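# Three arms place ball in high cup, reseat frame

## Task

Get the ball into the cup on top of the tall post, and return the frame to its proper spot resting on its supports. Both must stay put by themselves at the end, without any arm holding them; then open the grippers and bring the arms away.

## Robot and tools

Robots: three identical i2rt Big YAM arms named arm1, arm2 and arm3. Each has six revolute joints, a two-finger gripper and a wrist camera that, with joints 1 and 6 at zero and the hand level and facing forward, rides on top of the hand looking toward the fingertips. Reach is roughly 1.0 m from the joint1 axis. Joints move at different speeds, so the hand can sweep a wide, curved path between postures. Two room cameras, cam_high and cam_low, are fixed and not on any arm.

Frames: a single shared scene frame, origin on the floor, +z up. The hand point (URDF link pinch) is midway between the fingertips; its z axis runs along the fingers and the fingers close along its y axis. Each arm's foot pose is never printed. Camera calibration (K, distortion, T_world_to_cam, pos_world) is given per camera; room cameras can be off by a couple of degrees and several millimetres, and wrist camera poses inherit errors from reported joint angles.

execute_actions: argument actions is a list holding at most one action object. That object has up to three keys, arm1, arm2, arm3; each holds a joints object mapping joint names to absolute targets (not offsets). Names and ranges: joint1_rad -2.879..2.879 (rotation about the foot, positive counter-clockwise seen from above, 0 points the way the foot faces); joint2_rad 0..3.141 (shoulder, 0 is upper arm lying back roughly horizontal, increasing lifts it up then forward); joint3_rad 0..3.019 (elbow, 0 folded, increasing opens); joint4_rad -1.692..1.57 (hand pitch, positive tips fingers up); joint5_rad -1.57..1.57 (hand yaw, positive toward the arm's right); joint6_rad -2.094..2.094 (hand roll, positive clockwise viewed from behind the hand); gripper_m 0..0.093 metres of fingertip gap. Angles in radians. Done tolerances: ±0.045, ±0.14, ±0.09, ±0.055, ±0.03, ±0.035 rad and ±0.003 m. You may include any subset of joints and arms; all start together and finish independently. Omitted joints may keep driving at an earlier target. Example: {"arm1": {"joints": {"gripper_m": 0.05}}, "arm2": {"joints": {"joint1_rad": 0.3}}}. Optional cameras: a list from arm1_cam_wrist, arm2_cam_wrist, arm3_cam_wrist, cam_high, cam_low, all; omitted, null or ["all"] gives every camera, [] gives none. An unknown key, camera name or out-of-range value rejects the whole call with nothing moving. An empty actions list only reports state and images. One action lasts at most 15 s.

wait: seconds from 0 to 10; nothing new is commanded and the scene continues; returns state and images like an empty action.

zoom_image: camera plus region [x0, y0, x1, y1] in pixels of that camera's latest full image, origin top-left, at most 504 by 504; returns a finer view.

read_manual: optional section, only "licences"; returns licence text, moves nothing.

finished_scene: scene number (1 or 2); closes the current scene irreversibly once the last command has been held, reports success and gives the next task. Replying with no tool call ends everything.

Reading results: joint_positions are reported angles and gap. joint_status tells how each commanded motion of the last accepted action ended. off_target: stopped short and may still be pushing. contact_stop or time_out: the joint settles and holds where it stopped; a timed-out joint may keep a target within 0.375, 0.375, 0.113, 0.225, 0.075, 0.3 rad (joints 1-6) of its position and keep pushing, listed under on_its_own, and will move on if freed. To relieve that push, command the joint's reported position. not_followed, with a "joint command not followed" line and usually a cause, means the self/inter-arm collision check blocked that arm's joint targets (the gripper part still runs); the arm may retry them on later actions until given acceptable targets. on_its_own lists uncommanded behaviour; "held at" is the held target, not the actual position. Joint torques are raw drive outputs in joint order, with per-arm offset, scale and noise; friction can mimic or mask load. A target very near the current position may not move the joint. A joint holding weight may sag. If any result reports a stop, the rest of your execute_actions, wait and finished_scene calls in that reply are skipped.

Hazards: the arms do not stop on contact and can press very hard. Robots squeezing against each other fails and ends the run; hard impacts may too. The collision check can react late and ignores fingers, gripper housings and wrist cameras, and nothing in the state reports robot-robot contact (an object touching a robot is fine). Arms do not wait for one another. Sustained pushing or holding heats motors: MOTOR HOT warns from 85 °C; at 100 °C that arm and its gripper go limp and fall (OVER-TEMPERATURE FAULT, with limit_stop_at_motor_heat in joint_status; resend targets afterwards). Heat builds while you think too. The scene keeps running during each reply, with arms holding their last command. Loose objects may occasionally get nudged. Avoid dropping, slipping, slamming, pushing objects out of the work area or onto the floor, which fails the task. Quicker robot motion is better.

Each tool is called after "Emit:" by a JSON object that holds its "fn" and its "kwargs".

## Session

Emit:
{"fn": "execute_actions", "kwargs": {"actions": []}}

Scene clock: 0.00 s.
Joint torques (N m, as the arm reports them, + toward a larger angle): no reading
arm1.joint_positions: joint1_rad=-0.352 joint2_rad=+0.601 joint3_rad=+1.399 joint4_rad=-1.388 joint5_rad=-0.116 joint6_rad=-0.099 gripper_m=+0.095
arm1.joint_status: not commanded
arm1.hand: x=+1.2404 y=+0.0620 z=+1.3471 quat_wxyz=(-0.061, +0.876, -0.094, -0.469) (m; scene frame)
arm2.joint_positions: joint1_rad=-0.070 joint2_rad=+0.613 joint3_rad=+1.355 joint4_rad=-1.150 joint5_rad=+0.279 joint6_rad=-0.136 gripper_m=+0.094
arm2.joint_status: not commanded
arm2.hand: x=-0.6625 y=+1.0064 z=+1.3588 quat_wxyz=(-0.368, -0.465, -0.689, +0.417) (m; scene frame)
arm3.joint_positions: joint1_rad=+0.039 joint2_rad=+0.442 joint3_rad=+1.383 joint4_rad=-1.410 joint5_rad=-0.128 joint6_rad=-0.373 gripper_m=+0.095
arm3.joint_status: not commanded
arm3.hand: x=-0.6749 y=-1.1094 z=+1.3647 quat_wxyz=(-0.469, +0.595, -0.609, -0.235) (m; scene frame)
pictures: arm1_cam_wrist, arm2_cam_wrist, arm3_cam_wrist, cam_high, cam_low
camera_calibration (this result's frames):
arm1_cam_wrist: T_world_to_cam=[[0.210245, 0.977513, 0.0162717, -0.343984], [0.904415, -0.188148, -0.382929, -0.586319], [-0.371256, 0.0952252, -0.923635, 1.81995], [0, 0, 0, 1]] pos_world=[1.27827, 0.0526284, 1.46205]
arm2_cam_wrist: T_world_to_cam=[[-0.947867, -0.229533, 0.221047, -0.696514], [-0.312722, 0.803355, -0.50678, -0.322305], [-0.0612567, -0.549486, -0.833254, 1.76985], [0, 0, 0, 1]] pos_world=[-0.65258, 1.07156, 1.46536]
arm3_cam_wrist: T_world_to_cam=[[0.94132, -0.184287, 0.282763, 0.0428278], [-0.0529701, -0.90806, -0.415478, -0.474808], [0.333332, 0.37612, -0.864536, 1.94216], [0, 0, 0, 1]] pos_world=[-0.712851, -1.15375, 1.46969]
Images, in order (width x height): arm1_cam_wrist 504x504, arm2_cam_wrist 504x504, arm3_cam_wrist 504x504, cam_high 504x504, cam_low 504x504.

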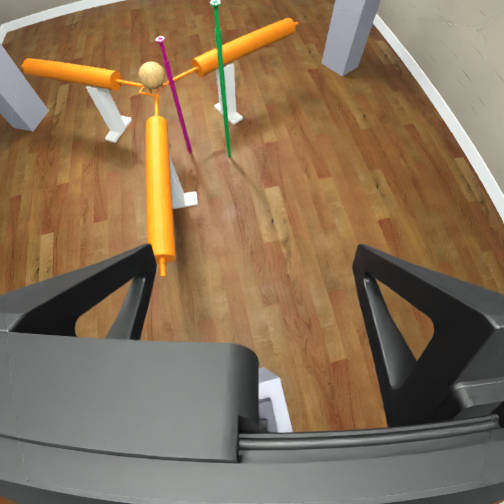

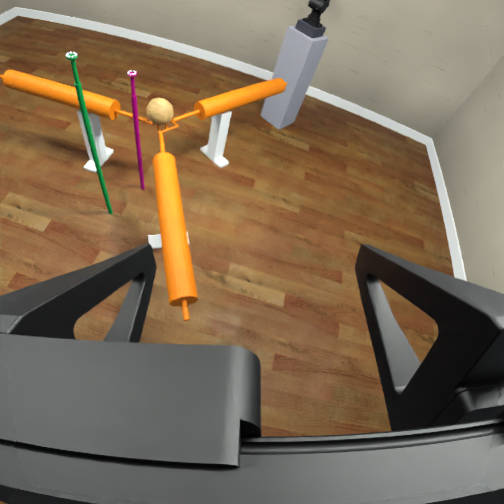

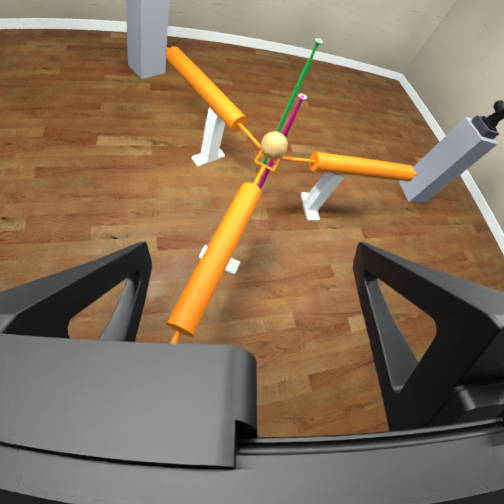

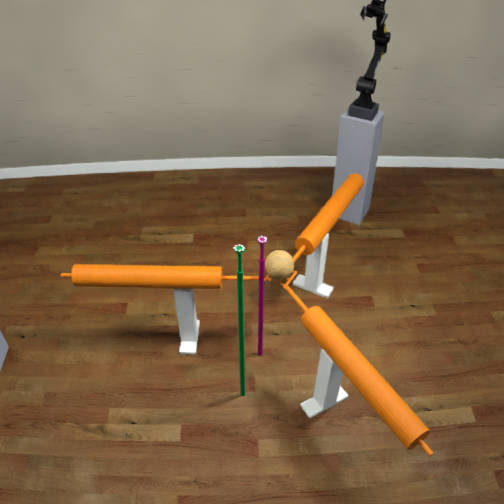

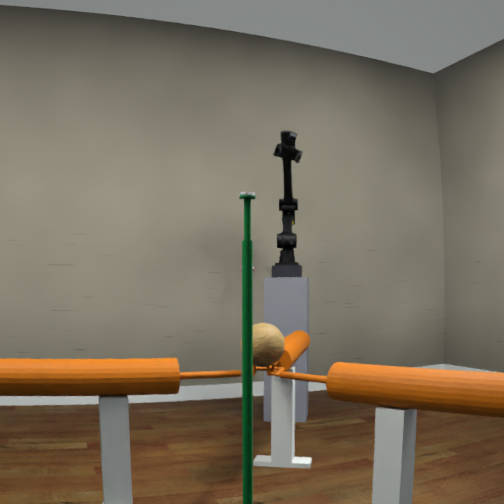

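Emit:
{"fn": "zoom_image", "kwargs": {"camera": "cam_high", "region": [210, 225, 330, 410]}}

Emit:
{"fn": "zoom_image", "kwargs": {"camera": "cam_high", "region": [225, 228, 315, 318]}}

Emit:
{"fn": "zoom_image", "kwargs": {"camera": "cam_high", "region": [50, 250, 130, 300]}}

Emit:
{"fn": "zoom_image", "kwargs": {"camera": "cam_high", "region": [390, 410, 450, 470]}}

Emit:
{"fn": "zoom_image", "kwargs": {"camera": "cam_high", "region": [325, 160, 385, 220]}}

Emit:
{"fn": "zoom_image", "kwargs": {"camera": "cam_low", "region": [200, 180, 320, 400]}}

Region (210, 225, 330, 410) of cam_high's 504x504 image, scaled by 2.724, with more detail than that image has; it fills the left 327 columns of this view, and the rest is white.

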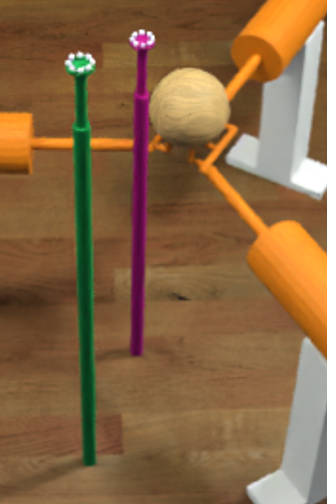

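Region (225, 228, 315, 318) of cam_high's 504x504 image, scaled by 5.600, with more detail than that image has.

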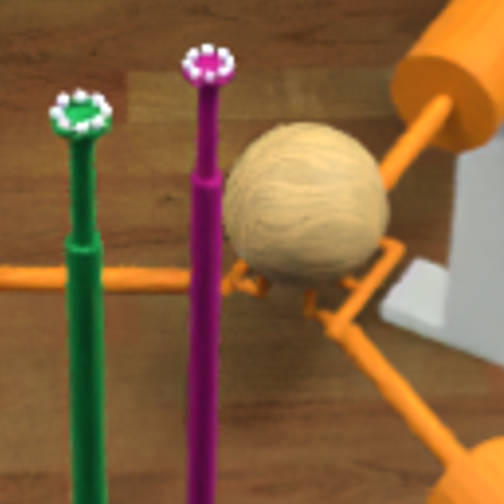

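Region (50, 250, 130, 300) of cam_high's 504x504 image, scaled by 6.300, with more detail than that image has; it fills the top 315 rows of this view, and the rest is white.

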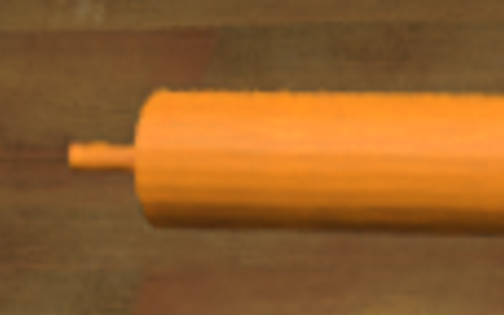

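Region (390, 410, 450, 470) of cam_high's 504x504 image, scaled by 8.400, with more detail than that image has.

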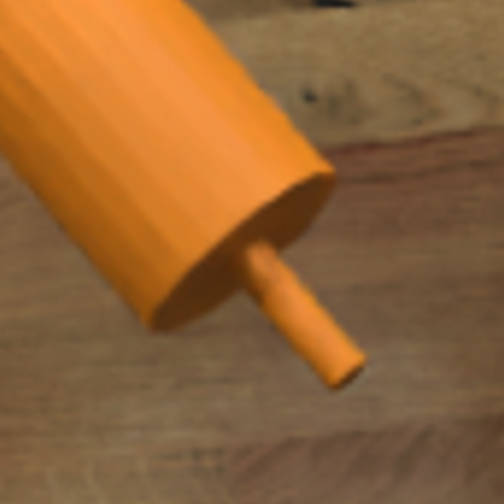

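Region (325, 160, 385, 220) of cam_high's 504x504 image, scaled by 8.400, with more detail than that image has.

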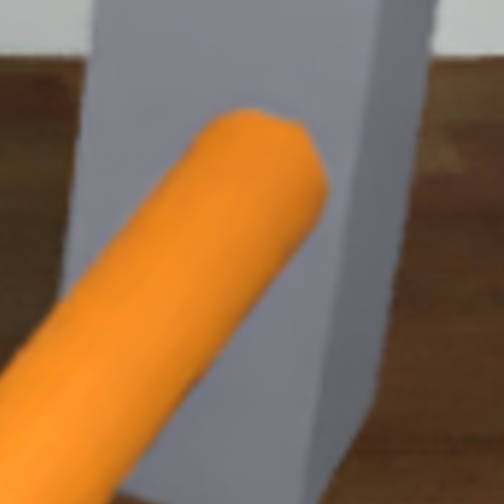

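Region (200, 180, 320, 400) of cam_low's 504x504 image, scaled by 2.291, with more detail than that image has; it fills the left 275 columns of this view, and the rest is white.

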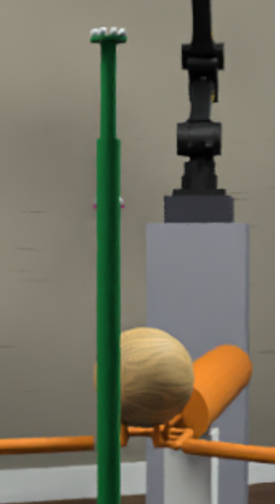

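Emit:
{"fn": "execute_actions", "kwargs": {"actions": [{"arm1": {"joints": {"joint1_rad": 0.386, "joint2_rad": 2.505, "joint3_rad": 1.5, "joint4_rad": -0.547, "joint5_rad": 0, "joint6_rad": 0.438, "gripper_m": 0.093}}, "arm2": {"joints": {"joint1_rad": -0.196, "joint2_rad": 2.358, "joint3_rad": 1.157, "joint4_rad": -0.358, "joint5_rad": 0, "joint6_rad": -0.157, "gripper_m": 0.093}}, "arm3": {"joints": {"joint1_rad": 0.432, "joint2_rad": 2.372, "joint3_rad": 0.575, "joint4_rad": 0.232, "joint5_rad": 0, "joint6_rad": 0.512, "gripper_m": 0.093}}}], "cameras": ["arm1_cam_wrist", "arm2_cam_wrist", "arm3_cam_wrist"]}}

Scene clock: 97.23 s.
Joint torques (N m, as the arm reports them, + toward a larger angle): arm1=[ -2.56 -25.14   6.55   0.62  -0.1   -0.01] | arm2=[  0.65 -17.39   2.74   0.27  -0.08  -0.22] | arm3=[-0.37 -8.99 -1.86  0.44  0.24  0.16]
arm1.joint_positions: joint1_rad=+0.396 joint2_rad=+2.502 joint3_rad=+1.487 joint4_rad=-0.558 joint5_rad=+0.001 joint6_rad=+0.426 gripper_m=+0.093
arm1.joint_status: all done
arm1.hand: x=+0.9214 y=-0.2054 z=+0.5407 quat_wxyz=(-0.001, +1.000, -0.027, +0.001) (m; scene frame)
arm2.joint_positions: joint1_rad=-0.188 joint2_rad=+2.356 joint3_rad=+1.156 joint4_rad=-0.371 joint5_rad=+0.003 joint6_rad=-0.142 gripper_m=+0.093
arm2.joint_status: all done
arm2.hand: x=-0.5787 y=+0.8030 z=+0.5403 quat_wxyz=(+0.001, -0.529, -0.849, +0.001) (m; scene frame)
arm3.joint_positions: joint1_rad=+0.427 joint2_rad=+2.358 joint3_rad=+0.580 joint4_rad=+0.218 joint5_rad=-0.002 joint6_rad=+0.502 gripper_m=+0.093
arm3.joint_status: all done
arm3.hand: x=-0.7019 y=-0.9957 z=+0.5425 quat_wxyz=(-0.002, +0.471, -0.882, -0.004) (m; scene frame)
pictures: arm1_cam_wrist, arm2_cam_wrist, arm3_cam_wrist
camera_calibration (this result's frames):
arm1_cam_wrist: T_world_to_cam=[[0.0493078, 0.998729, -0.0104262, 0.164732], [0.827579, -0.0350093, 0.560257, -1.06464], [0.55918, -0.0362535, -0.828254, 0.0462736], [0, 0, 0, 1]] pos_world=[0.847072, -0.200117, 0.636513]
arm2_cam_wrist: T_world_to_cam=[[-0.90089, -0.433946, -0.00938714, -0.167008], [-0.358243, 0.731167, 0.580566, -1.10336], [-0.245071, 0.526389, -0.814159, 0.000588999], [0, 0, 0, 1]] pos_world=[-0.545584, 0.733961, 0.639488]
arm3_cam_wrist: T_world_to_cam=[[0.835275, -0.549818, 0.00400481, 0.0344908], [-0.446187, -0.673548, 0.58928, -1.30221], [-0.321299, -0.493998, -0.807919, -0.159002], [0, 0, 0, 1]] pos_world=[-0.660926, -0.936684, 0.638769]
Images, in order (width x height): arm1_cam_wrist 504x504, arm2_cam_wrist 504x504, arm3_cam_wrist 504x504.

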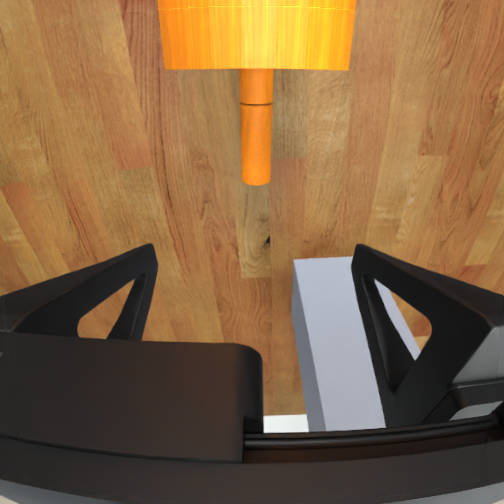

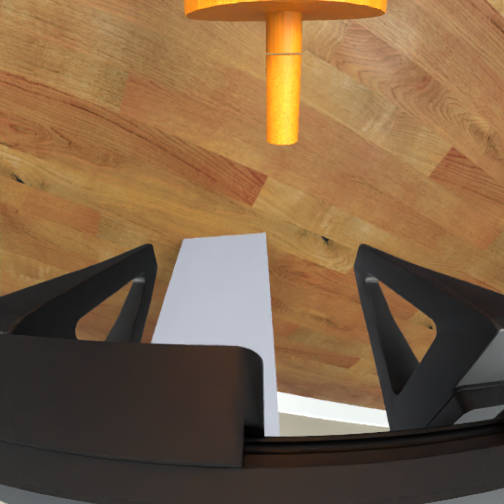

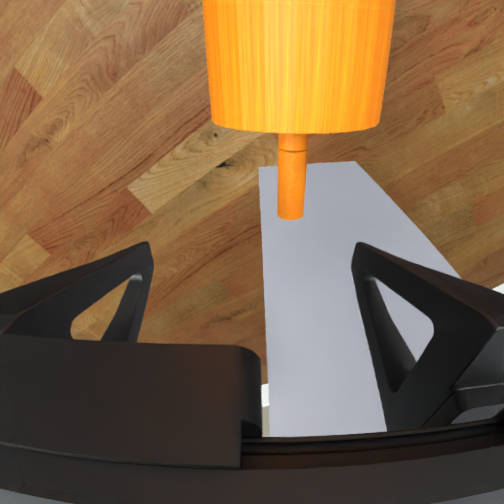

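Emit:
{"fn": "execute_actions", "kwargs": {"actions": []}}

Scene clock: 132.80 s.
Joint torques (N m, as the arm reports them, + toward a larger angle): arm1=[ -2.49 -24.88   6.79   0.6   -0.08   0.05] | arm2=[  0.18 -17.64   2.8    0.26  -0.12  -0.18] | arm3=[-0.5  -9.19 -1.87  0.47  0.23  0.18]
arm1.joint_positions: joint1_rad=+0.396 joint2_rad=+2.502 joint3_rad=+1.487 joint4_rad=-0.558 joint5_rad=+0.001 joint6_rad=+0.426 gripper_m=+0.093
arm1.joint_status: all done
arm1.hand: x=+0.9214 y=-0.2054 z=+0.5407 quat_wxyz=(-0.001, +1.000, -0.027, +0.001) (m; scene frame)
arm2.joint_positions: joint1_rad=-0.188 joint2_rad=+2.356 joint3_rad=+1.155 joint4_rad=-0.371 joint5_rad=+0.003 joint6_rad=-0.142 gripper_m=+0.093
arm2.joint_status: all done
arm2.hand: x=-0.5788 y=+0.8032 z=+0.5403 quat_wxyz=(+0.001, -0.529, -0.849, +0.001) (m; scene frame)
arm3.joint_positions: joint1_rad=+0.427 joint2_rad=+2.358 joint3_rad=+0.580 joint4_rad=+0.218 joint5_rad=-0.002 joint6_rad=+0.502 gripper_m=+0.093
arm3.joint_status: all done
arm3.hand: x=-0.7019 y=-0.9957 z=+0.5425 quat_wxyz=(-0.002, +0.471, -0.882, -0.004) (m; scene frame)
pictures: arm1_cam_wrist, arm2_cam_wrist, arm3_cam_wrist, cam_high, cam_low
camera_calibration (this result's frames):
arm1_cam_wrist: T_world_to_cam=[[0.0493078, 0.998729, -0.0104262, 0.164732], [0.827579, -0.0350093, 0.560257, -1.06464], [0.55918, -0.0362535, -0.828254, 0.0462736], [0, 0, 0, 1]] pos_world=[0.847072, -0.200117, 0.636513]
arm2_cam_wrist: T_world_to_cam=[[-0.900891, -0.433943, -0.00943833, -0.166954], [-0.358174, 0.730956, 0.580874, -1.10348], [-0.245167, 0.526684, -0.813939, 0.0000021959], [0, 0, 0, 1]] pos_world=[-0.545643, 0.734143, 0.639406]
arm3_cam_wrist: T_world_to_cam=[[0.835275, -0.549818, 0.00400481, 0.0344908], [-0.446187, -0.673548, 0.58928, -1.30221], [-0.321299, -0.493998, -0.807919, -0.159002], [0, 0, 0, 1]] pos_world=[-0.660926, -0.936684, 0.638769]
Images, in order (width x height): arm1_cam_wrist 504x504, arm2_cam_wrist 504x504, arm3_cam_wrist 504x504, cam_high 504x504, cam_low 504x504.

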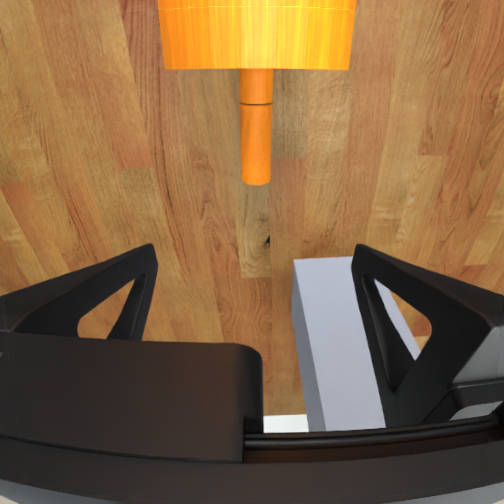

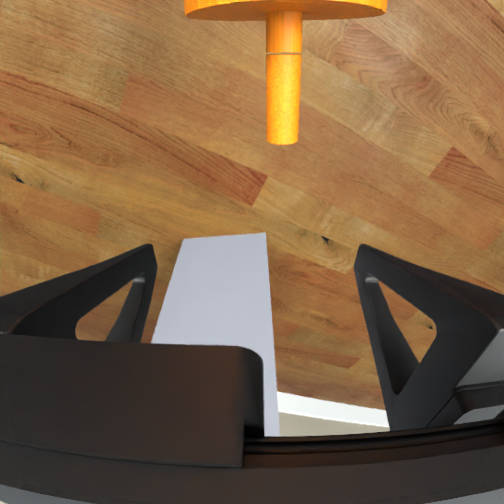

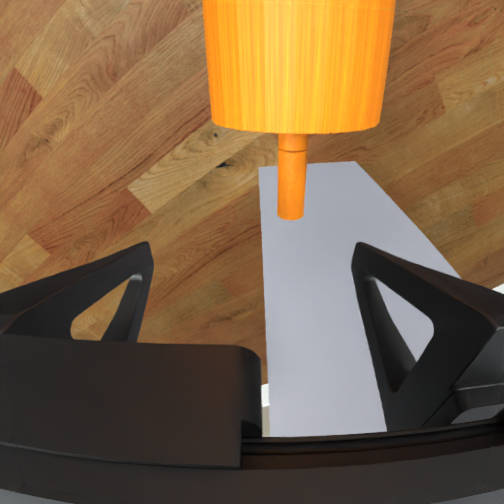

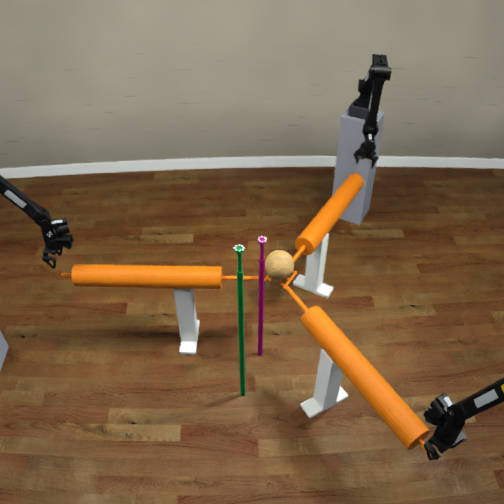

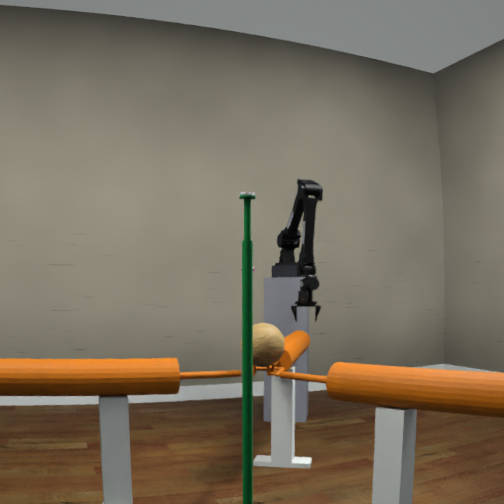

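Emit:
{"fn": "execute_actions", "kwargs": {"actions": [{"arm1":{"joints":{"joint1_rad":0.378,"joint2_rad":2.650,"joint3_rad":1.632,"joint4_rad":-0.528,"joint5_rad":0,"joint6_rad":0.392}},"arm2":{"joints":{"joint1_rad":-0.2136,"joint2_rad":2.520,"joint3_rad":1.380,"joint4_rad":-0.410,"joint5_rad":0,"joint6_rad":-0.194}},"arm3":{"joints":{"joint1_rad":0.3476,"joint2_rad":2.600,"joint3_rad":0.625,"joint4_rad":0.422,"joint5_rad":0,"joint6_rad":0.394}}}], "cameras": ["arm1_cam_wrist","arm2_cam_wrist","arm3_cam_wrist"]}}

Scene clock: 232.07 s.
Joint torques (N m, as the arm reports them, + toward a larger angle): arm1=[ -2.66 -24.61   7.55   0.57  -0.1   -0.19] | arm2=[  0.33 -18.87   5.15  -0.53  -0.06  -0.21] | arm3=[ -0.79 -10.16  -3.35   0.57   0.2   -0.02]
arm1.joint_positions: joint1_rad=+0.392 joint2_rad=+2.631 joint3_rad=+1.611 joint4_rad=-0.533 joint5_rad=+0.001 joint6_rad=+0.403 gripper_m=+0.093
arm1.joint_status: all done
arm1.hand: x=+0.8996 y=-0.2113 z=+0.4940 quat_wxyz=(+0.003, +1.000, -0.018, -0.008) (m; scene frame)
arm2.joint_positions: joint1_rad=-0.204 joint2_rad=+2.516 joint3_rad=+1.355 joint4_rad=-0.398 joint5_rad=+0.002 joint6_rad=-0.179 gripper_m=+0.093
arm2.joint_status: all done
arm2.hand: x=-0.5717 y=+0.7548 z=+0.4931 quat_wxyz=(-0.004, -0.520, -0.854, +0.005) (m; scene frame)
arm3.joint_positions: joint1_rad=+0.349 joint2_rad=+2.596 joint3_rad=+0.633 joint4_rad=+0.409 joint5_rad=-0.002 joint6_rad=+0.404 gripper_m=+0.093
arm3.joint_status: all done
arm3.hand: x=-0.6854 y=-1.0215 z=+0.4826 quat_wxyz=(-0.004, +0.480, -0.877, -0.005) (m; scene frame)
pictures: arm1_cam_wrist, arm2_cam_wrist, arm3_cam_wrist
camera_calibration (this result's frames):
arm1_cam_wrist: T_world_to_cam=[[0.0303656, 0.999374, -0.0181544, 0.192158], [0.8383, -0.0155713, 0.544987, -1.01863], [0.544363, -0.0317677, -0.838248, 0.0388281], [0, 0, 0, 1]] pos_world=[0.826942, -0.206665, 0.591174]
arm2_cam_wrist: T_world_to_cam=[[-0.891893, -0.452177, -0.00796419, -0.163876], [-0.375558, 0.730724, 0.570087, -1.04251], [-0.251961, 0.511447, -0.821546, 0.000190802], [0, 0, 0, 1]] pos_world=[-0.537633, 0.687586, 0.593171]
arm3_cam_wrist: T_world_to_cam=[[0.846416, -0.532515, 0.00276603, 0.0327088], [-0.433322, -0.685715, 0.584831, -1.27835], [-0.309534, -0.496209, -0.81115, -0.207474], [0, 0, 0, 1]] pos_world=[-0.645843, -0.962116, 0.579236]
Images, in order (width x height): arm1_cam_wrist 504x504, arm2_cam_wrist 504x504, arm3_cam_wrist 504x504.

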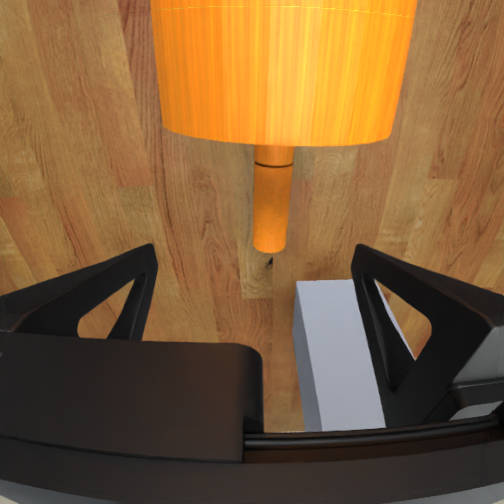

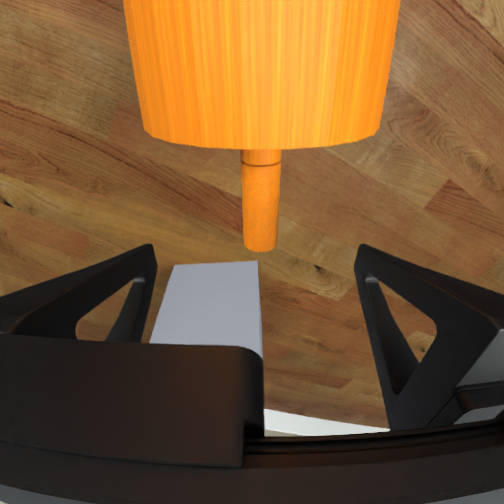

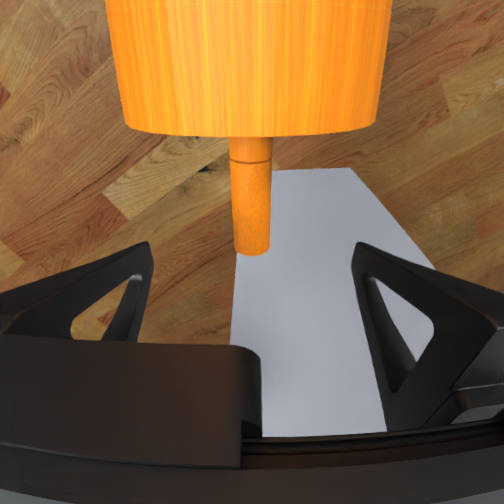

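Emit:
{"fn": "execute_actions", "kwargs": {"actions": [{"arm1":{"joints":{"joint1_rad":0.364,"joint2_rad":2.800,"joint3_rad":1.751,"joint4_rad":-0.514,"gripper_m":0.06}},"arm2":{"joints":{"joint1_rad":-0.219,"joint2_rad":2.669,"joint3_rad":1.490,"joint4_rad":-0.364,"joint6_rad":-0.202,"gripper_m":0.06}},"arm3":{"joints":{"joint2_rad":2.757,"joint3_rad":0.738,"joint4_rad":0.450,"gripper_m":0.06}}}], "cameras": ["arm1_cam_wrist","arm2_cam_wrist","arm3_cam_wrist"]}}

Scene clock: 292.93 s.
Joint torques (N m, as the arm reports them, + toward a larger angle): arm1=[ -2.4  -25.43   6.6    0.48  -0.12  -0.16] | arm2=[  0.38 -19.68   4.11   0.23   0.01  -0.16] | arm3=[-0.95 -9.57 -3.7   0.18  0.24  0.  ]
arm1.joint_positions: joint1_rad=+0.374 joint2_rad=+2.788 joint3_rad=+1.733 joint4_rad=-0.519 joint5_rad=+0.001 joint6_rad=+0.403 gripper_m=+0.060
arm1.joint_status: all done
arm1.hand: x=+0.8972 y=-0.2011 z=+0.4289 quat_wxyz=(-0.001, +1.000, -0.027, +0.001) (m; scene frame)
arm2.joint_positions: joint1_rad=-0.206 joint2_rad=+2.667 joint3_rad=+1.472 joint4_rad=-0.375 joint5_rad=+0.000 joint6_rad=-0.190 gripper_m=+0.060
arm2.joint_status: all done
arm2.hand: x=-0.5706 y=+0.7489 z=+0.4337 quat_wxyz=(+0.000, -0.516, -0.857, +0.000) (m; scene frame)
arm3.joint_positions: joint1_rad=+0.349 joint2_rad=+2.744 joint3_rad=+0.744 joint4_rad=+0.443 joint5_rad=-0.002 joint6_rad=+0.403 gripper_m=+0.060
arm3.joint_status: all done
arm3.hand: x=-0.6849 y=-1.0189 z=+0.4337 quat_wxyz=(-0.003, +0.480, -0.877, -0.004) (m; scene frame)
pictures: arm1_cam_wrist, arm2_cam_wrist, arm3_cam_wrist
camera_calibration (this result's frames):
arm1_cam_wrist: T_world_to_cam=[[0.0481727, 0.998787, -0.0101789, 0.161407], [0.827196, -0.0341807, 0.560872, -0.981563], [0.559844, -0.0354387, -0.82784, -0.0331907], [0, 0, 0, 1]] pos_world=[0.822751, -0.195938, 0.524698]
arm2_cam_wrist: T_world_to_cam=[[-0.887552, -0.460554, -0.0119157, -0.15555], [-0.381437, 0.720085, 0.57964, -1.00353], [-0.258375, 0.519006, -0.814785, -0.0575263], [0, 0, 0, 1]] pos_world=[-0.535706, 0.680845, 0.532962]
arm3_cam_wrist: T_world_to_cam=[[0.846822, -0.531861, 0.00395005, 0.0342442], [-0.432512, -0.68428, 0.587107, -1.24679], [-0.309557, -0.498884, -0.809499, -0.249119], [0, 0, 0, 1]] pos_world=[-0.645368, -0.959223, 0.530205]
Images, in order (width x height): arm1_cam_wrist 504x504, arm2_cam_wrist 504x504, arm3_cam_wrist 504x504.

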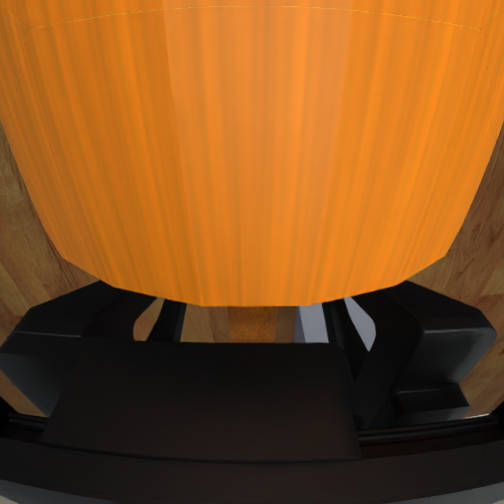

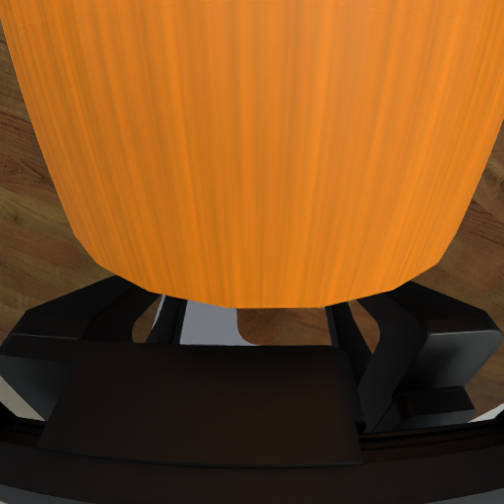

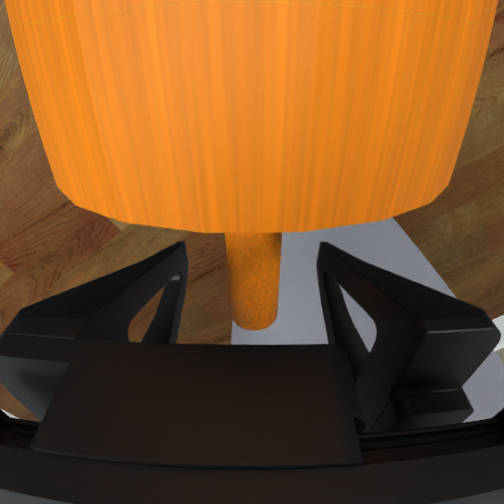

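Emit:
{"fn": "zoom_image", "kwargs": {"camera": "arm2_cam_wrist", "region": [130, 270, 390, 370]}}

Emit:
{"fn": "zoom_image", "kwargs": {"camera": "arm1_cam_wrist", "region": [130, 270, 390, 370]}}

Region (130, 270, 390, 370) of arm2_cam_wrist's 504x504 image, scaled by 1.938, with more detail than that image has; it fills the top 194 rows of this view, and the rest is white.

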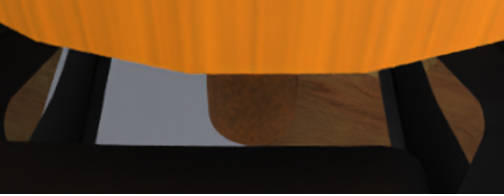

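Region (130, 270, 390, 370) of arm1_cam_wrist's 504x504 image, scaled by 1.938, with more detail than that image has; it fills the top 194 rows of this view, and the rest is white.

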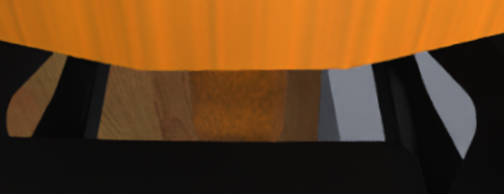

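Emit:
{"fn": "execute_actions", "kwargs": {"actions": [{"arm1":{"joints":{"gripper_m":0.0}},"arm2":{"joints":{"gripper_m":0.0}},"arm3":{"joints":{"gripper_m":0.0}}}], "cameras": ["cam_high","cam_low"]}}

Scene clock: 309.67 s.
Joint torques (N m, as the arm reports them, + toward a larger angle): arm1=[ -1.99 -25.84   6.92   0.29   0.03  -0.14] | arm2=[  0.14 -19.6    4.17   0.16  -0.08  -0.15] | arm3=[ -1.02 -10.18  -3.63   0.18   0.19   0.06]
arm1.joint_positions: joint1_rad=+0.374 joint2_rad=+2.788 joint3_rad=+1.733 joint4_rad=-0.519 joint5_rad=-0.002 joint6_rad=+0.402 gripper_m=+0.018
arm1.joint_status: gripper_m off_target (ended at +0.018, target +0.000)
arm1.hand: x=+0.8972 y=-0.2017 z=+0.4289 quat_wxyz=(+0.001, +1.000, -0.026, +0.001) (m; scene frame)
arm2.joint_positions: joint1_rad=-0.208 joint2_rad=+2.667 joint3_rad=+1.472 joint4_rad=-0.374 joint5_rad=+0.002 joint6_rad=-0.191 gripper_m=+0.018
arm2.joint_status: gripper_m off_target (ended at +0.018, target +0.000)
arm2.hand: x=-0.5719 y=+0.7483 z=+0.4337 quat_wxyz=(+0.000, -0.517, -0.856, +0.001) (m; scene frame)
arm3.joint_positions: joint1_rad=+0.349 joint2_rad=+2.744 joint3_rad=+0.744 joint4_rad=+0.443 joint5_rad=-0.001 joint6_rad=+0.395 gripper_m=+0.019
arm3.joint_status: gripper_m off_target (ended at +0.019, target +0.000)
arm3.hand: x=-0.6847 y=-1.0188 z=+0.4337 quat_wxyz=(-0.003, +0.484, -0.875, -0.004) (m; scene frame)
pictures: cam_high, cam_low
Images, in order (width x height): cam_high 504x504, cam_low 504x504.

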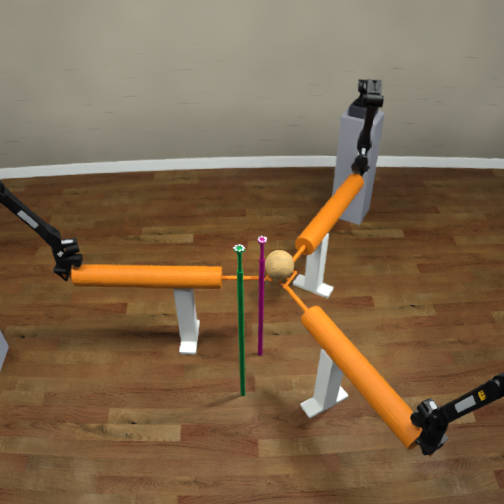

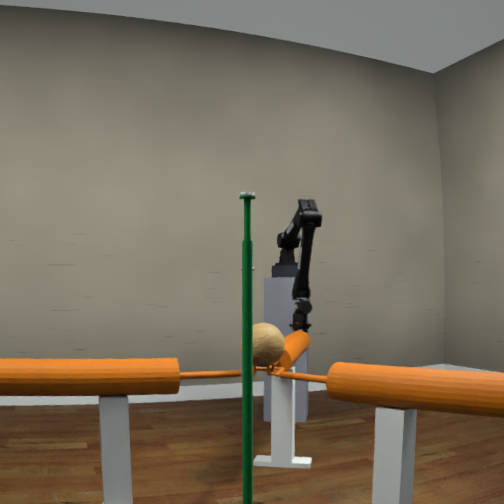

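Emit:
{"fn": "zoom_image", "kwargs": {"camera": "cam_high", "region": [200, 220, 340, 330]}}

Emit:
{"fn": "zoom_image", "kwargs": {"camera": "cam_low", "region": [190, 300, 340, 410]}}

Region (200, 220, 340, 330) of cam_high's 504x504 image, scaled by 3.600, with more detail than that image has; it fills the top 396 rows of this view, and the rest is white.

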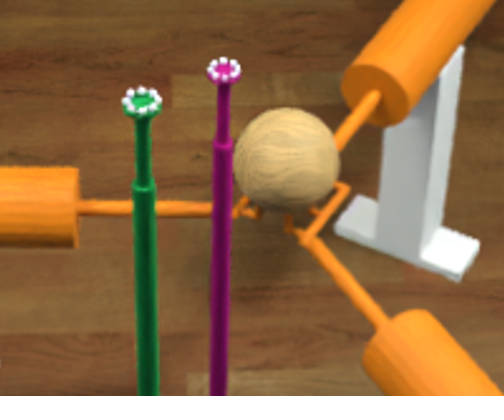

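Region (190, 300, 340, 410) of cam_low's 504x504 image, scaled by 3.360, with more detail than that image has; it fills the top 370 rows of this view, and the rest is white.

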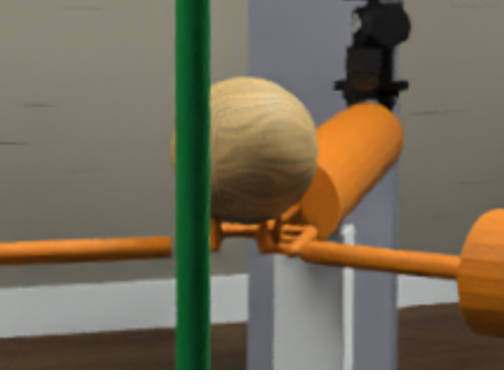

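Emit:
{"fn": "execute_actions", "kwargs": {"actions": [{"arm1":{"joints":{"joint2_rad":2.668,"joint3_rad":1.666,"joint4_rad":-0.549}},"arm2":{"joints":{"joint2_rad":2.547,"joint3_rad":1.417,"joint4_rad":-0.421}},"arm3":{"joints":{"joint2_rad":2.600,"joint3_rad":0.640,"joint4_rad":0.392}}}], "cameras": ["cam_high"]}}

Scene clock: 430.57 s.
Joint torques (N m, as the arm reports them, + toward a larger angle): arm1=[ -0.71 -29.6    5.17  -0.12   0.12  -0.02] | arm2=[  1.73 -23.12   2.85  -0.78  -0.08  -0.08] | arm3=[ -0.7  -11.64  -4.62  -0.42   0.14   0.11]
arm1.joint_positions: joint1_rad=+0.366 joint2_rad=+2.702 joint3_rad=+1.669 joint4_rad=-0.540 joint5_rad=-0.003 joint6_rad=+0.392 gripper_m=+0.018
arm1.joint_status: all done
arm1.hand: x=+0.8955 y=-0.1969 z=+0.4653 quat_wxyz=(+0.001, +1.000, -0.025, +0.002) (m; scene frame)
arm2.joint_positions: joint1_rad=-0.212 joint2_rad=+2.588 joint3_rad=+1.418 joint4_rad=-0.406 joint5_rad=+0.002 joint6_rad=-0.195 gripper_m=+0.018
arm2.joint_status: all done
arm2.hand: x=-0.5747 y=+0.7506 z=+0.4660 quat_wxyz=(+0.003, -0.516, -0.856, -0.001) (m; scene frame)
arm3.joint_positions: joint1_rad=+0.349 joint2_rad=+2.622 joint3_rad=+0.664 joint4_rad=+0.400 joint5_rad=+0.000 joint6_rad=+0.393 gripper_m=+0.019
arm3.joint_status: all done
arm3.hand: x=-0.6843 y=-1.0168 z=+0.4726 quat_wxyz=(-0.004, +0.485, -0.875, -0.004) (m; scene frame)
pictures: cam_high
Images, in order (width x height): cam_high 504x504.

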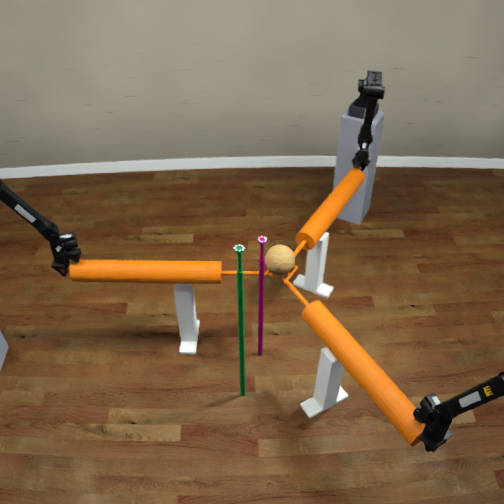

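Emit:
{"fn": "execute_actions", "kwargs": {"actions": [{"arm1":{"joints":{"joint1_rad":0.384,"joint2_rad":2.491,"joint3_rad":1.582,"joint4_rad":-0.639,"joint6_rad":0.417}},"arm2":{"joints":{"joint1_rad":-0.225,"joint2_rad":2.351,"joint3_rad":1.335,"joint4_rad":-0.530,"joint6_rad":-0.211}},"arm3":{"joints":{"joint1_rad":0.372,"joint2_rad":2.318,"joint3_rad":0.477,"joint4_rad":0.271,"joint6_rad":0.422}}}], "cameras": ["cam_high"]}}

Scene clock: 439.73 s.
Joint torques (N m, as the arm reports them, + toward a larger angle): arm1=[ -2.3  -28.76   6.32   0.15  -0.05   0.01] | arm2=[  0.96 -21.54   4.07  -0.64  -0.02  -0.06] | arm3=[  0.03 -10.76  -2.98  -0.55   0.17   0.19]
arm1.joint_positions: joint1_rad=+0.386 joint2_rad=+2.512 joint3_rad=+1.582 joint4_rad=-0.637 joint5_rad=-0.001 joint6_rad=+0.412 gripper_m=+0.018
arm1.joint_status: all done
arm1.hand: x=+0.8910 y=-0.2107 z=+0.5557 quat_wxyz=(+0.001, +1.000, -0.026, -0.002) (m; scene frame)
arm2.joint_positions: joint1_rad=-0.225 joint2_rad=+2.376 joint3_rad=+1.335 joint4_rad=-0.519 joint5_rad=+0.001 joint6_rad=-0.207 gripper_m=+0.018
arm2.joint_status: all done
arm2.hand: x=-0.5785 y=+0.7389 z=+0.5603 quat_wxyz=(-0.003, -0.517, -0.856, +0.004) (m; scene frame)
arm3.joint_positions: joint1_rad=+0.364 joint2_rad=+2.337 joint3_rad=+0.489 joint4_rad=+0.285 joint5_rad=+0.000 joint6_rad=+0.409 gripper_m=+0.019
arm3.joint_status: all done
arm3.hand: x=-0.6899 y=-1.0288 z=+0.5555 quat_wxyz=(-0.002, +0.484, -0.875, -0.002) (m; scene frame)
pictures: cam_high
Images, in order (width x height): cam_high 504x504.

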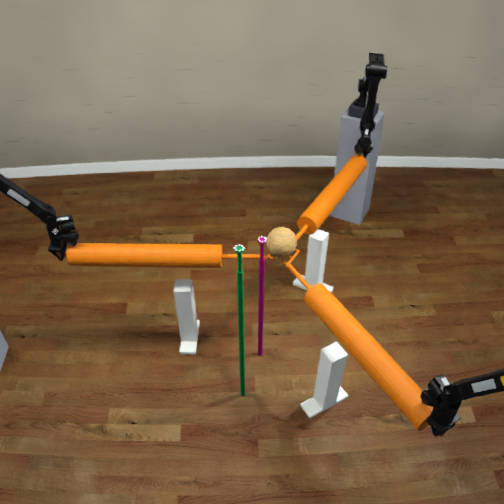

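Emit:
{"fn": "execute_actions", "kwargs": {"actions": [{"arm1":{"joints":{"joint1_rad":0.379,"joint2_rad":2.339,"joint3_rad":1.526,"joint4_rad":-0.741,"joint6_rad":0.407}},"arm2":{"joints":{"joint1_rad":-0.220,"joint2_rad":2.190,"joint3_rad":1.290,"joint4_rad":-0.657,"joint6_rad":-0.203}},"arm3":{"joints":{"joint1_rad":0.370,"joint2_rad":1.969,"joint3_rad":0.403,"joint4_rad":0.013,"joint6_rad":0.420}}}], "cameras": ["cam_high"]}}

Scene clock: 450.73 s.
Joint torques (N m, as the arm reports them, + toward a larger angle): arm1=[ -2.5  -28.36   6.92   0.11  -0.02  -0.06] | arm2=[  1.19 -20.85   4.85  -0.77  -0.05   0.03] | arm3=[-0.29 -9.76  0.08 -0.5   0.16  0.18]
arm1.joint_positions: joint1_rad=+0.381 joint2_rad=+2.361 joint3_rad=+1.525 joint4_rad=-0.738 joint5_rad=-0.001 joint6_rad=+0.406 gripper_m=+0.018
arm1.joint_status: all done
arm1.hand: x=+0.8930 y=-0.2069 z=+0.6288 quat_wxyz=(+0.000, +1.000, -0.025, +0.001) (m; scene frame)
arm2.joint_positions: joint1_rad=-0.221 joint2_rad=+2.216 joint3_rad=+1.289 joint4_rad=-0.645 joint5_rad=+0.002 joint6_rad=-0.205 gripper_m=+0.018
arm2.joint_status: all done
arm2.hand: x=-0.5777 y=+0.7438 z=+0.6330 quat_wxyz=(+0.001, -0.516, -0.856, +0.000) (m; scene frame)
arm3.joint_positions: joint1_rad=+0.364 joint2_rad=+1.992 joint3_rad=+0.405 joint4_rad=+0.026 joint5_rad=-0.001 joint6_rad=+0.409 gripper_m=+0.019
arm3.joint_status: all done
arm3.hand: x=-0.6893 y=-1.0241 z=+0.6331 quat_wxyz=(-0.002, +0.484, -0.875, -0.003) (m; scene frame)
pictures: cam_high
Images, in order (width x height): cam_high 504x504.

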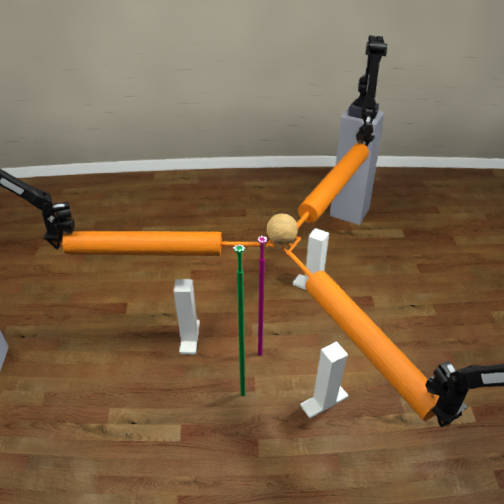

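Emit:
{"fn": "execute_actions", "kwargs": {"actions": [{"arm1":{"joints":{"joint2_rad":2.193,"joint3_rad":1.513,"joint4_rad":-0.872}},"arm2":{"joints":{"joint2_rad":2.032,"joint3_rad":1.291,"joint4_rad":-0.813}},"arm3":{"joints":{"joint2_rad":1.586,"joint3_rad":0.387,"joint4_rad":-0.346}}}], "cameras": ["cam_high"]}}

Emit:
{"fn": "execute_actions", "kwargs": {"actions": [{"arm1":{"joints":{"joint1_rad":0.336,"joint2_rad":2.006,"joint3_rad":1.434,"joint4_rad":-0.978,"joint6_rad":0.360}},"arm2":{"joints":{"joint1_rad":-0.160,"joint2_rad":1.851,"joint3_rad":1.253,"joint4_rad":-0.957,"joint6_rad":-0.138}},"arm3":{"joints":{"joint1_rad":0.305,"joint2_rad":1.361,"joint3_rad":0.554,"joint4_rad":-0.718,"joint6_rad":0.346}}}], "cameras": ["cam_high","cam_low"]}}

Scene clock: 469.50 s.
Joint torques (N m, as the arm reports them, + toward a larger angle): arm1=[ -1.67 -26.27   8.25   0.33   0.06   0.  ] | arm2=[  1.16 -20.04   6.3   -0.39  -0.13   0.03] | arm3=[-0.4  -7.98  3.71 -0.66  0.2   0.18]
arm1.joint_positions: joint1_rad=+0.381 joint2_rad=+2.211 joint3_rad=+1.511 joint4_rad=-0.874 joint5_rad=-0.003 joint6_rad=+0.406 gripper_m=+0.018
arm1.joint_status: all done
arm1.hand: x=+0.8935 y=-0.2071 z=+0.7105 quat_wxyz=(+0.001, +1.000, -0.025, +0.002) (m; scene frame)
arm2.joint_positions: joint1_rad=-0.221 joint2_rad=+2.056 joint3_rad=+1.287 joint4_rad=-0.807 joint5_rad=+0.004 joint6_rad=-0.205 gripper_m=+0.018
arm2.joint_status: all done
arm2.hand: x=-0.5780 y=+0.7443 z=+0.7147 quat_wxyz=(+0.003, -0.516, -0.857, +0.000) (m; scene frame)
arm3.joint_positions: joint1_rad=+0.364 joint2_rad=+1.608 joint3_rad=+0.380 joint4_rad=-0.330 joint5_rad=-0.001 joint6_rad=+0.409 gripper_m=+0.019
arm3.joint_status: all done
arm3.hand: x=-0.6893 y=-1.0237 z=+0.7133 quat_wxyz=(-0.003, +0.484, -0.875, -0.004) (m; scene frame)
pictures: cam_high
Images, in order (width x height): cam_high 504x504.

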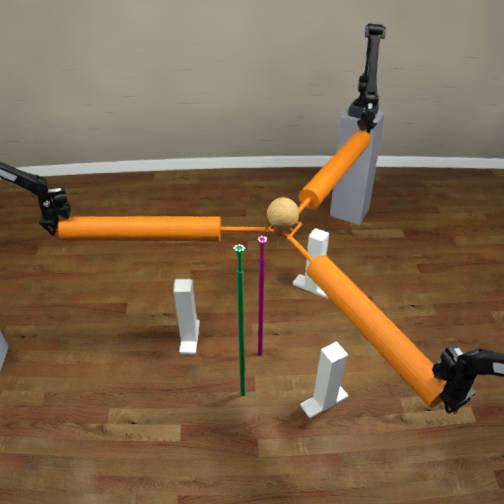

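Scene clock: 470.57 s.
Joint torques (N m, as the arm reports them, + toward a larger angle): arm1=[ -1.96 -25.35   8.97   0.29   0.12  -0.18] | arm2=[  0.7  -17.79   7.74  -0.7   -0.14   0.03] | arm3=[-1.39 -6.75  8.44 -1.05  0.12 -0.03]
arm1.joint_positions: joint1_rad=+0.344 joint2_rad=+2.024 joint3_rad=+1.429 joint4_rad=-0.980 joint5_rad=-0.004 joint6_rad=+0.371 gripper_m=+0.018
arm1.joint_status: all done
arm1.hand: x=+0.9148 y=-0.1772 z=+0.7904 quat_wxyz=(+0.001, +1.000, -0.026, +0.003) (m; scene frame)
arm2.joint_positions: joint1_rad=-0.166 joint2_rad=+1.865 joint3_rad=+1.244 joint4_rad=-0.945 joint5_rad=+0.003 joint6_rad=-0.145 gripper_m=+0.018
arm2.joint_status: all done
arm2.hand: x=-0.5578 y=+0.7757 z=+0.7970 quat_wxyz=(-0.001, -0.518, -0.855, +0.002) (m; scene frame)
arm3.joint_positions: joint1_rad=+0.311 joint2_rad=+1.379 joint3_rad=+0.518 joint4_rad=-0.689 joint5_rad=+0.001 joint6_rad=+0.355 gripper_m=+0.019
arm3.joint_status: all done
arm3.hand: x=-0.6697 y=-0.9912 z=+0.7923 quat_wxyz=(-0.007, +0.485, -0.875, -0.006) (m; scene frame)
pictures: cam_high, cam_low
Images, in order (width x height): cam_high 504x504, cam_low 504x504.

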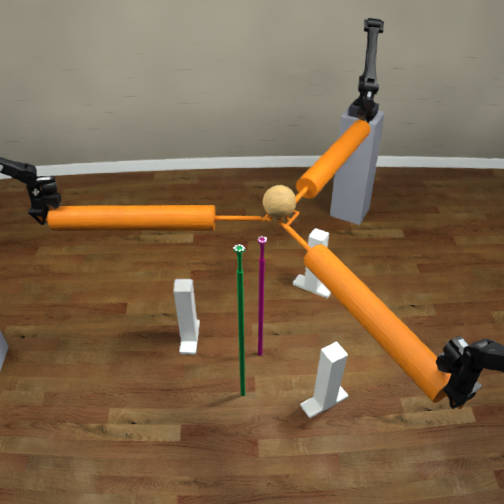

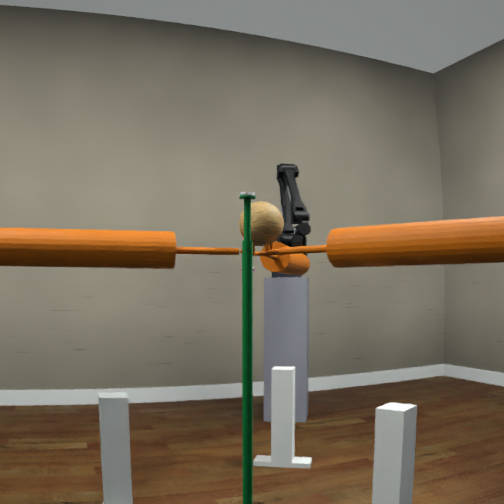

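Emit:
{"fn": "execute_actions", "kwargs": {"actions": [{"arm1":{"joints":{"joint1_rad":0.2415,"joint2_rad":1.816,"joint3_rad":1.315,"joint4_rad":-1.043,"joint6_rad":0.2655}},"arm2":{"joints":{"joint1_rad":-0.045,"joint2_rad":1.679,"joint3_rad":1.183,"joint4_rad":-1.060,"joint6_rad":-0.026}},"arm3":{"joints":{"joint1_rad":0.238,"joint2_rad":1.415,"joint3_rad":0.810,"joint4_rad":-0.935,"joint6_rad":0.282}}}], "cameras": ["cam_low"]}}

Scene clock: 493.17 s.
Joint torques (N m, as the arm reports them, + toward a larger angle): arm1=[ -2.61 -22.34   9.84   0.43   0.15  -0.18] | arm2=[  1.71 -15.66   8.3   -0.46  -0.1    0.16] | arm3=[-1.3  -7.85 10.41 -1.18  0.12  0.01]
arm1.joint_positions: joint1_rad=+0.255 joint2_rad=+1.835 joint3_rad=+1.305 joint4_rad=-1.049 joint5_rad=-0.004 joint6_rad=+0.281 gripper_m=+0.018
arm1.joint_status: all done
arm1.hand: x=+0.9499 y=-0.1178 z=+0.8487 quat_wxyz=(+0.001, +1.000, -0.025, +0.004) (m; scene frame)
arm2.joint_positions: joint1_rad=-0.055 joint2_rad=+1.694 joint3_rad=+1.172 joint4_rad=-1.052 joint5_rad=+0.003 joint6_rad=-0.040 gripper_m=+0.018
arm2.joint_status: all done
arm2.hand: x=-0.5242 y=+0.8352 z=+0.8537 quat_wxyz=(+0.002, -0.516, -0.857, +0.000) (m; scene frame)
arm3.joint_positions: joint1_rad=+0.244 joint2_rad=+1.418 joint3_rad=+0.761 joint4_rad=-0.905 joint5_rad=+0.000 joint6_rad=+0.287 gripper_m=+0.019
arm3.joint_status: all done
arm3.hand: x=-0.6348 y=-0.9321 z=+0.8482 quat_wxyz=(-0.003, +0.485, -0.874, -0.002) (m; scene frame)
pictures: cam_low
Images, in order (width x height): cam_low 504x504.

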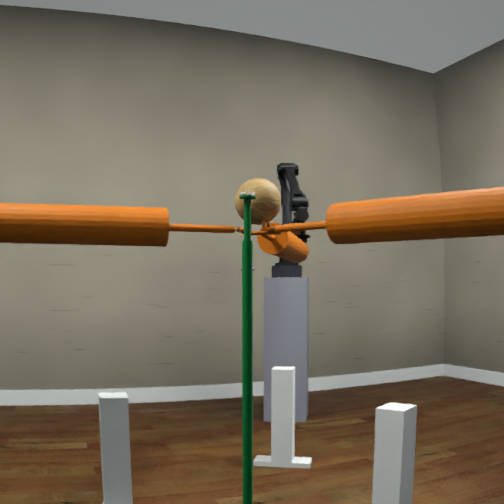

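Emit:
{"fn": "execute_actions", "kwargs": {"actions": [{"arm1":{"joints":{"joint1_rad":0.1216,"joint2_rad":1.640,"joint3_rad":1.232,"joint4_rad":-1.141,"joint6_rad":0.1456}},"arm2":{"joints":{"joint1_rad":0.100,"joint2_rad":1.523,"joint3_rad":1.150,"joint4_rad":-1.181,"joint6_rad":0.121}},"arm3":{"joints":{"joint1_rad":0.1935,"joint2_rad":1.505,"joint3_rad":1.103,"joint4_rad":-1.118,"joint6_rad":0.240}}}], "cameras": ["cam_low"]}}

Scene clock: 512.73 s.
Joint torques (N m, as the arm reports them, + toward a larger angle): arm1=[ -2.9  -19.38  10.43   0.68   0.15  -0.14] | arm2=[  1.38 -14.15   9.04  -0.21   0.03   0.17] | arm3=[ -1.07 -11.32  11.96  -0.96   0.15   0.05]
arm1.joint_positions: joint1_rad=+0.136 joint2_rad=+1.655 joint3_rad=+1.220 joint4_rad=-1.152 joint5_rad=-0.005 joint6_rad=+0.162 gripper_m=+0.018
arm1.joint_status: all done
arm1.hand: x=+0.9892 y=-0.0521 z=+0.9043 quat_wxyz=(+0.001, +1.000, -0.025, +0.008) (m; scene frame)
arm2.joint_positions: joint1_rad=+0.093 joint2_rad=+1.535 joint3_rad=+1.136 joint4_rad=-1.180 joint5_rad=+0.000 joint6_rad=+0.108 gripper_m=+0.018
arm2.joint_status: all done
arm2.hand: x=-0.4863 y=+0.9027 z=+0.9094 quat_wxyz=(+0.004, -0.515, -0.857, -0.002) (m; scene frame)
arm3.joint_positions: joint1_rad=+0.197 joint2_rad=+1.513 joint3_rad=+1.043 joint4_rad=-1.093 joint5_rad=+0.000 joint6_rad=+0.240 gripper_m=+0.019
arm3.joint_status: all done
arm3.hand: x=-0.5966 y=-0.8659 z=+0.9059 quat_wxyz=(-0.002, +0.485, -0.874, -0.001) (m; scene frame)
pictures: cam_low
Images, in order (width x height): cam_low 504x504.

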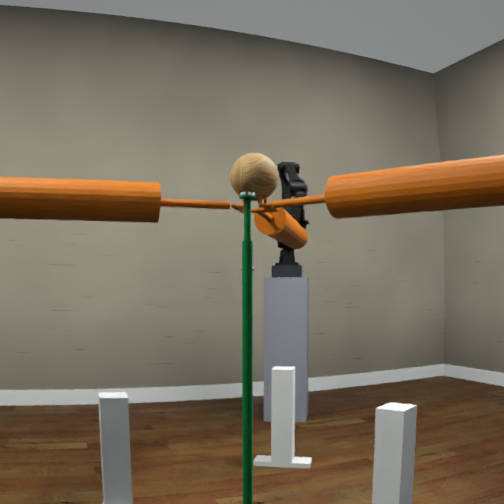

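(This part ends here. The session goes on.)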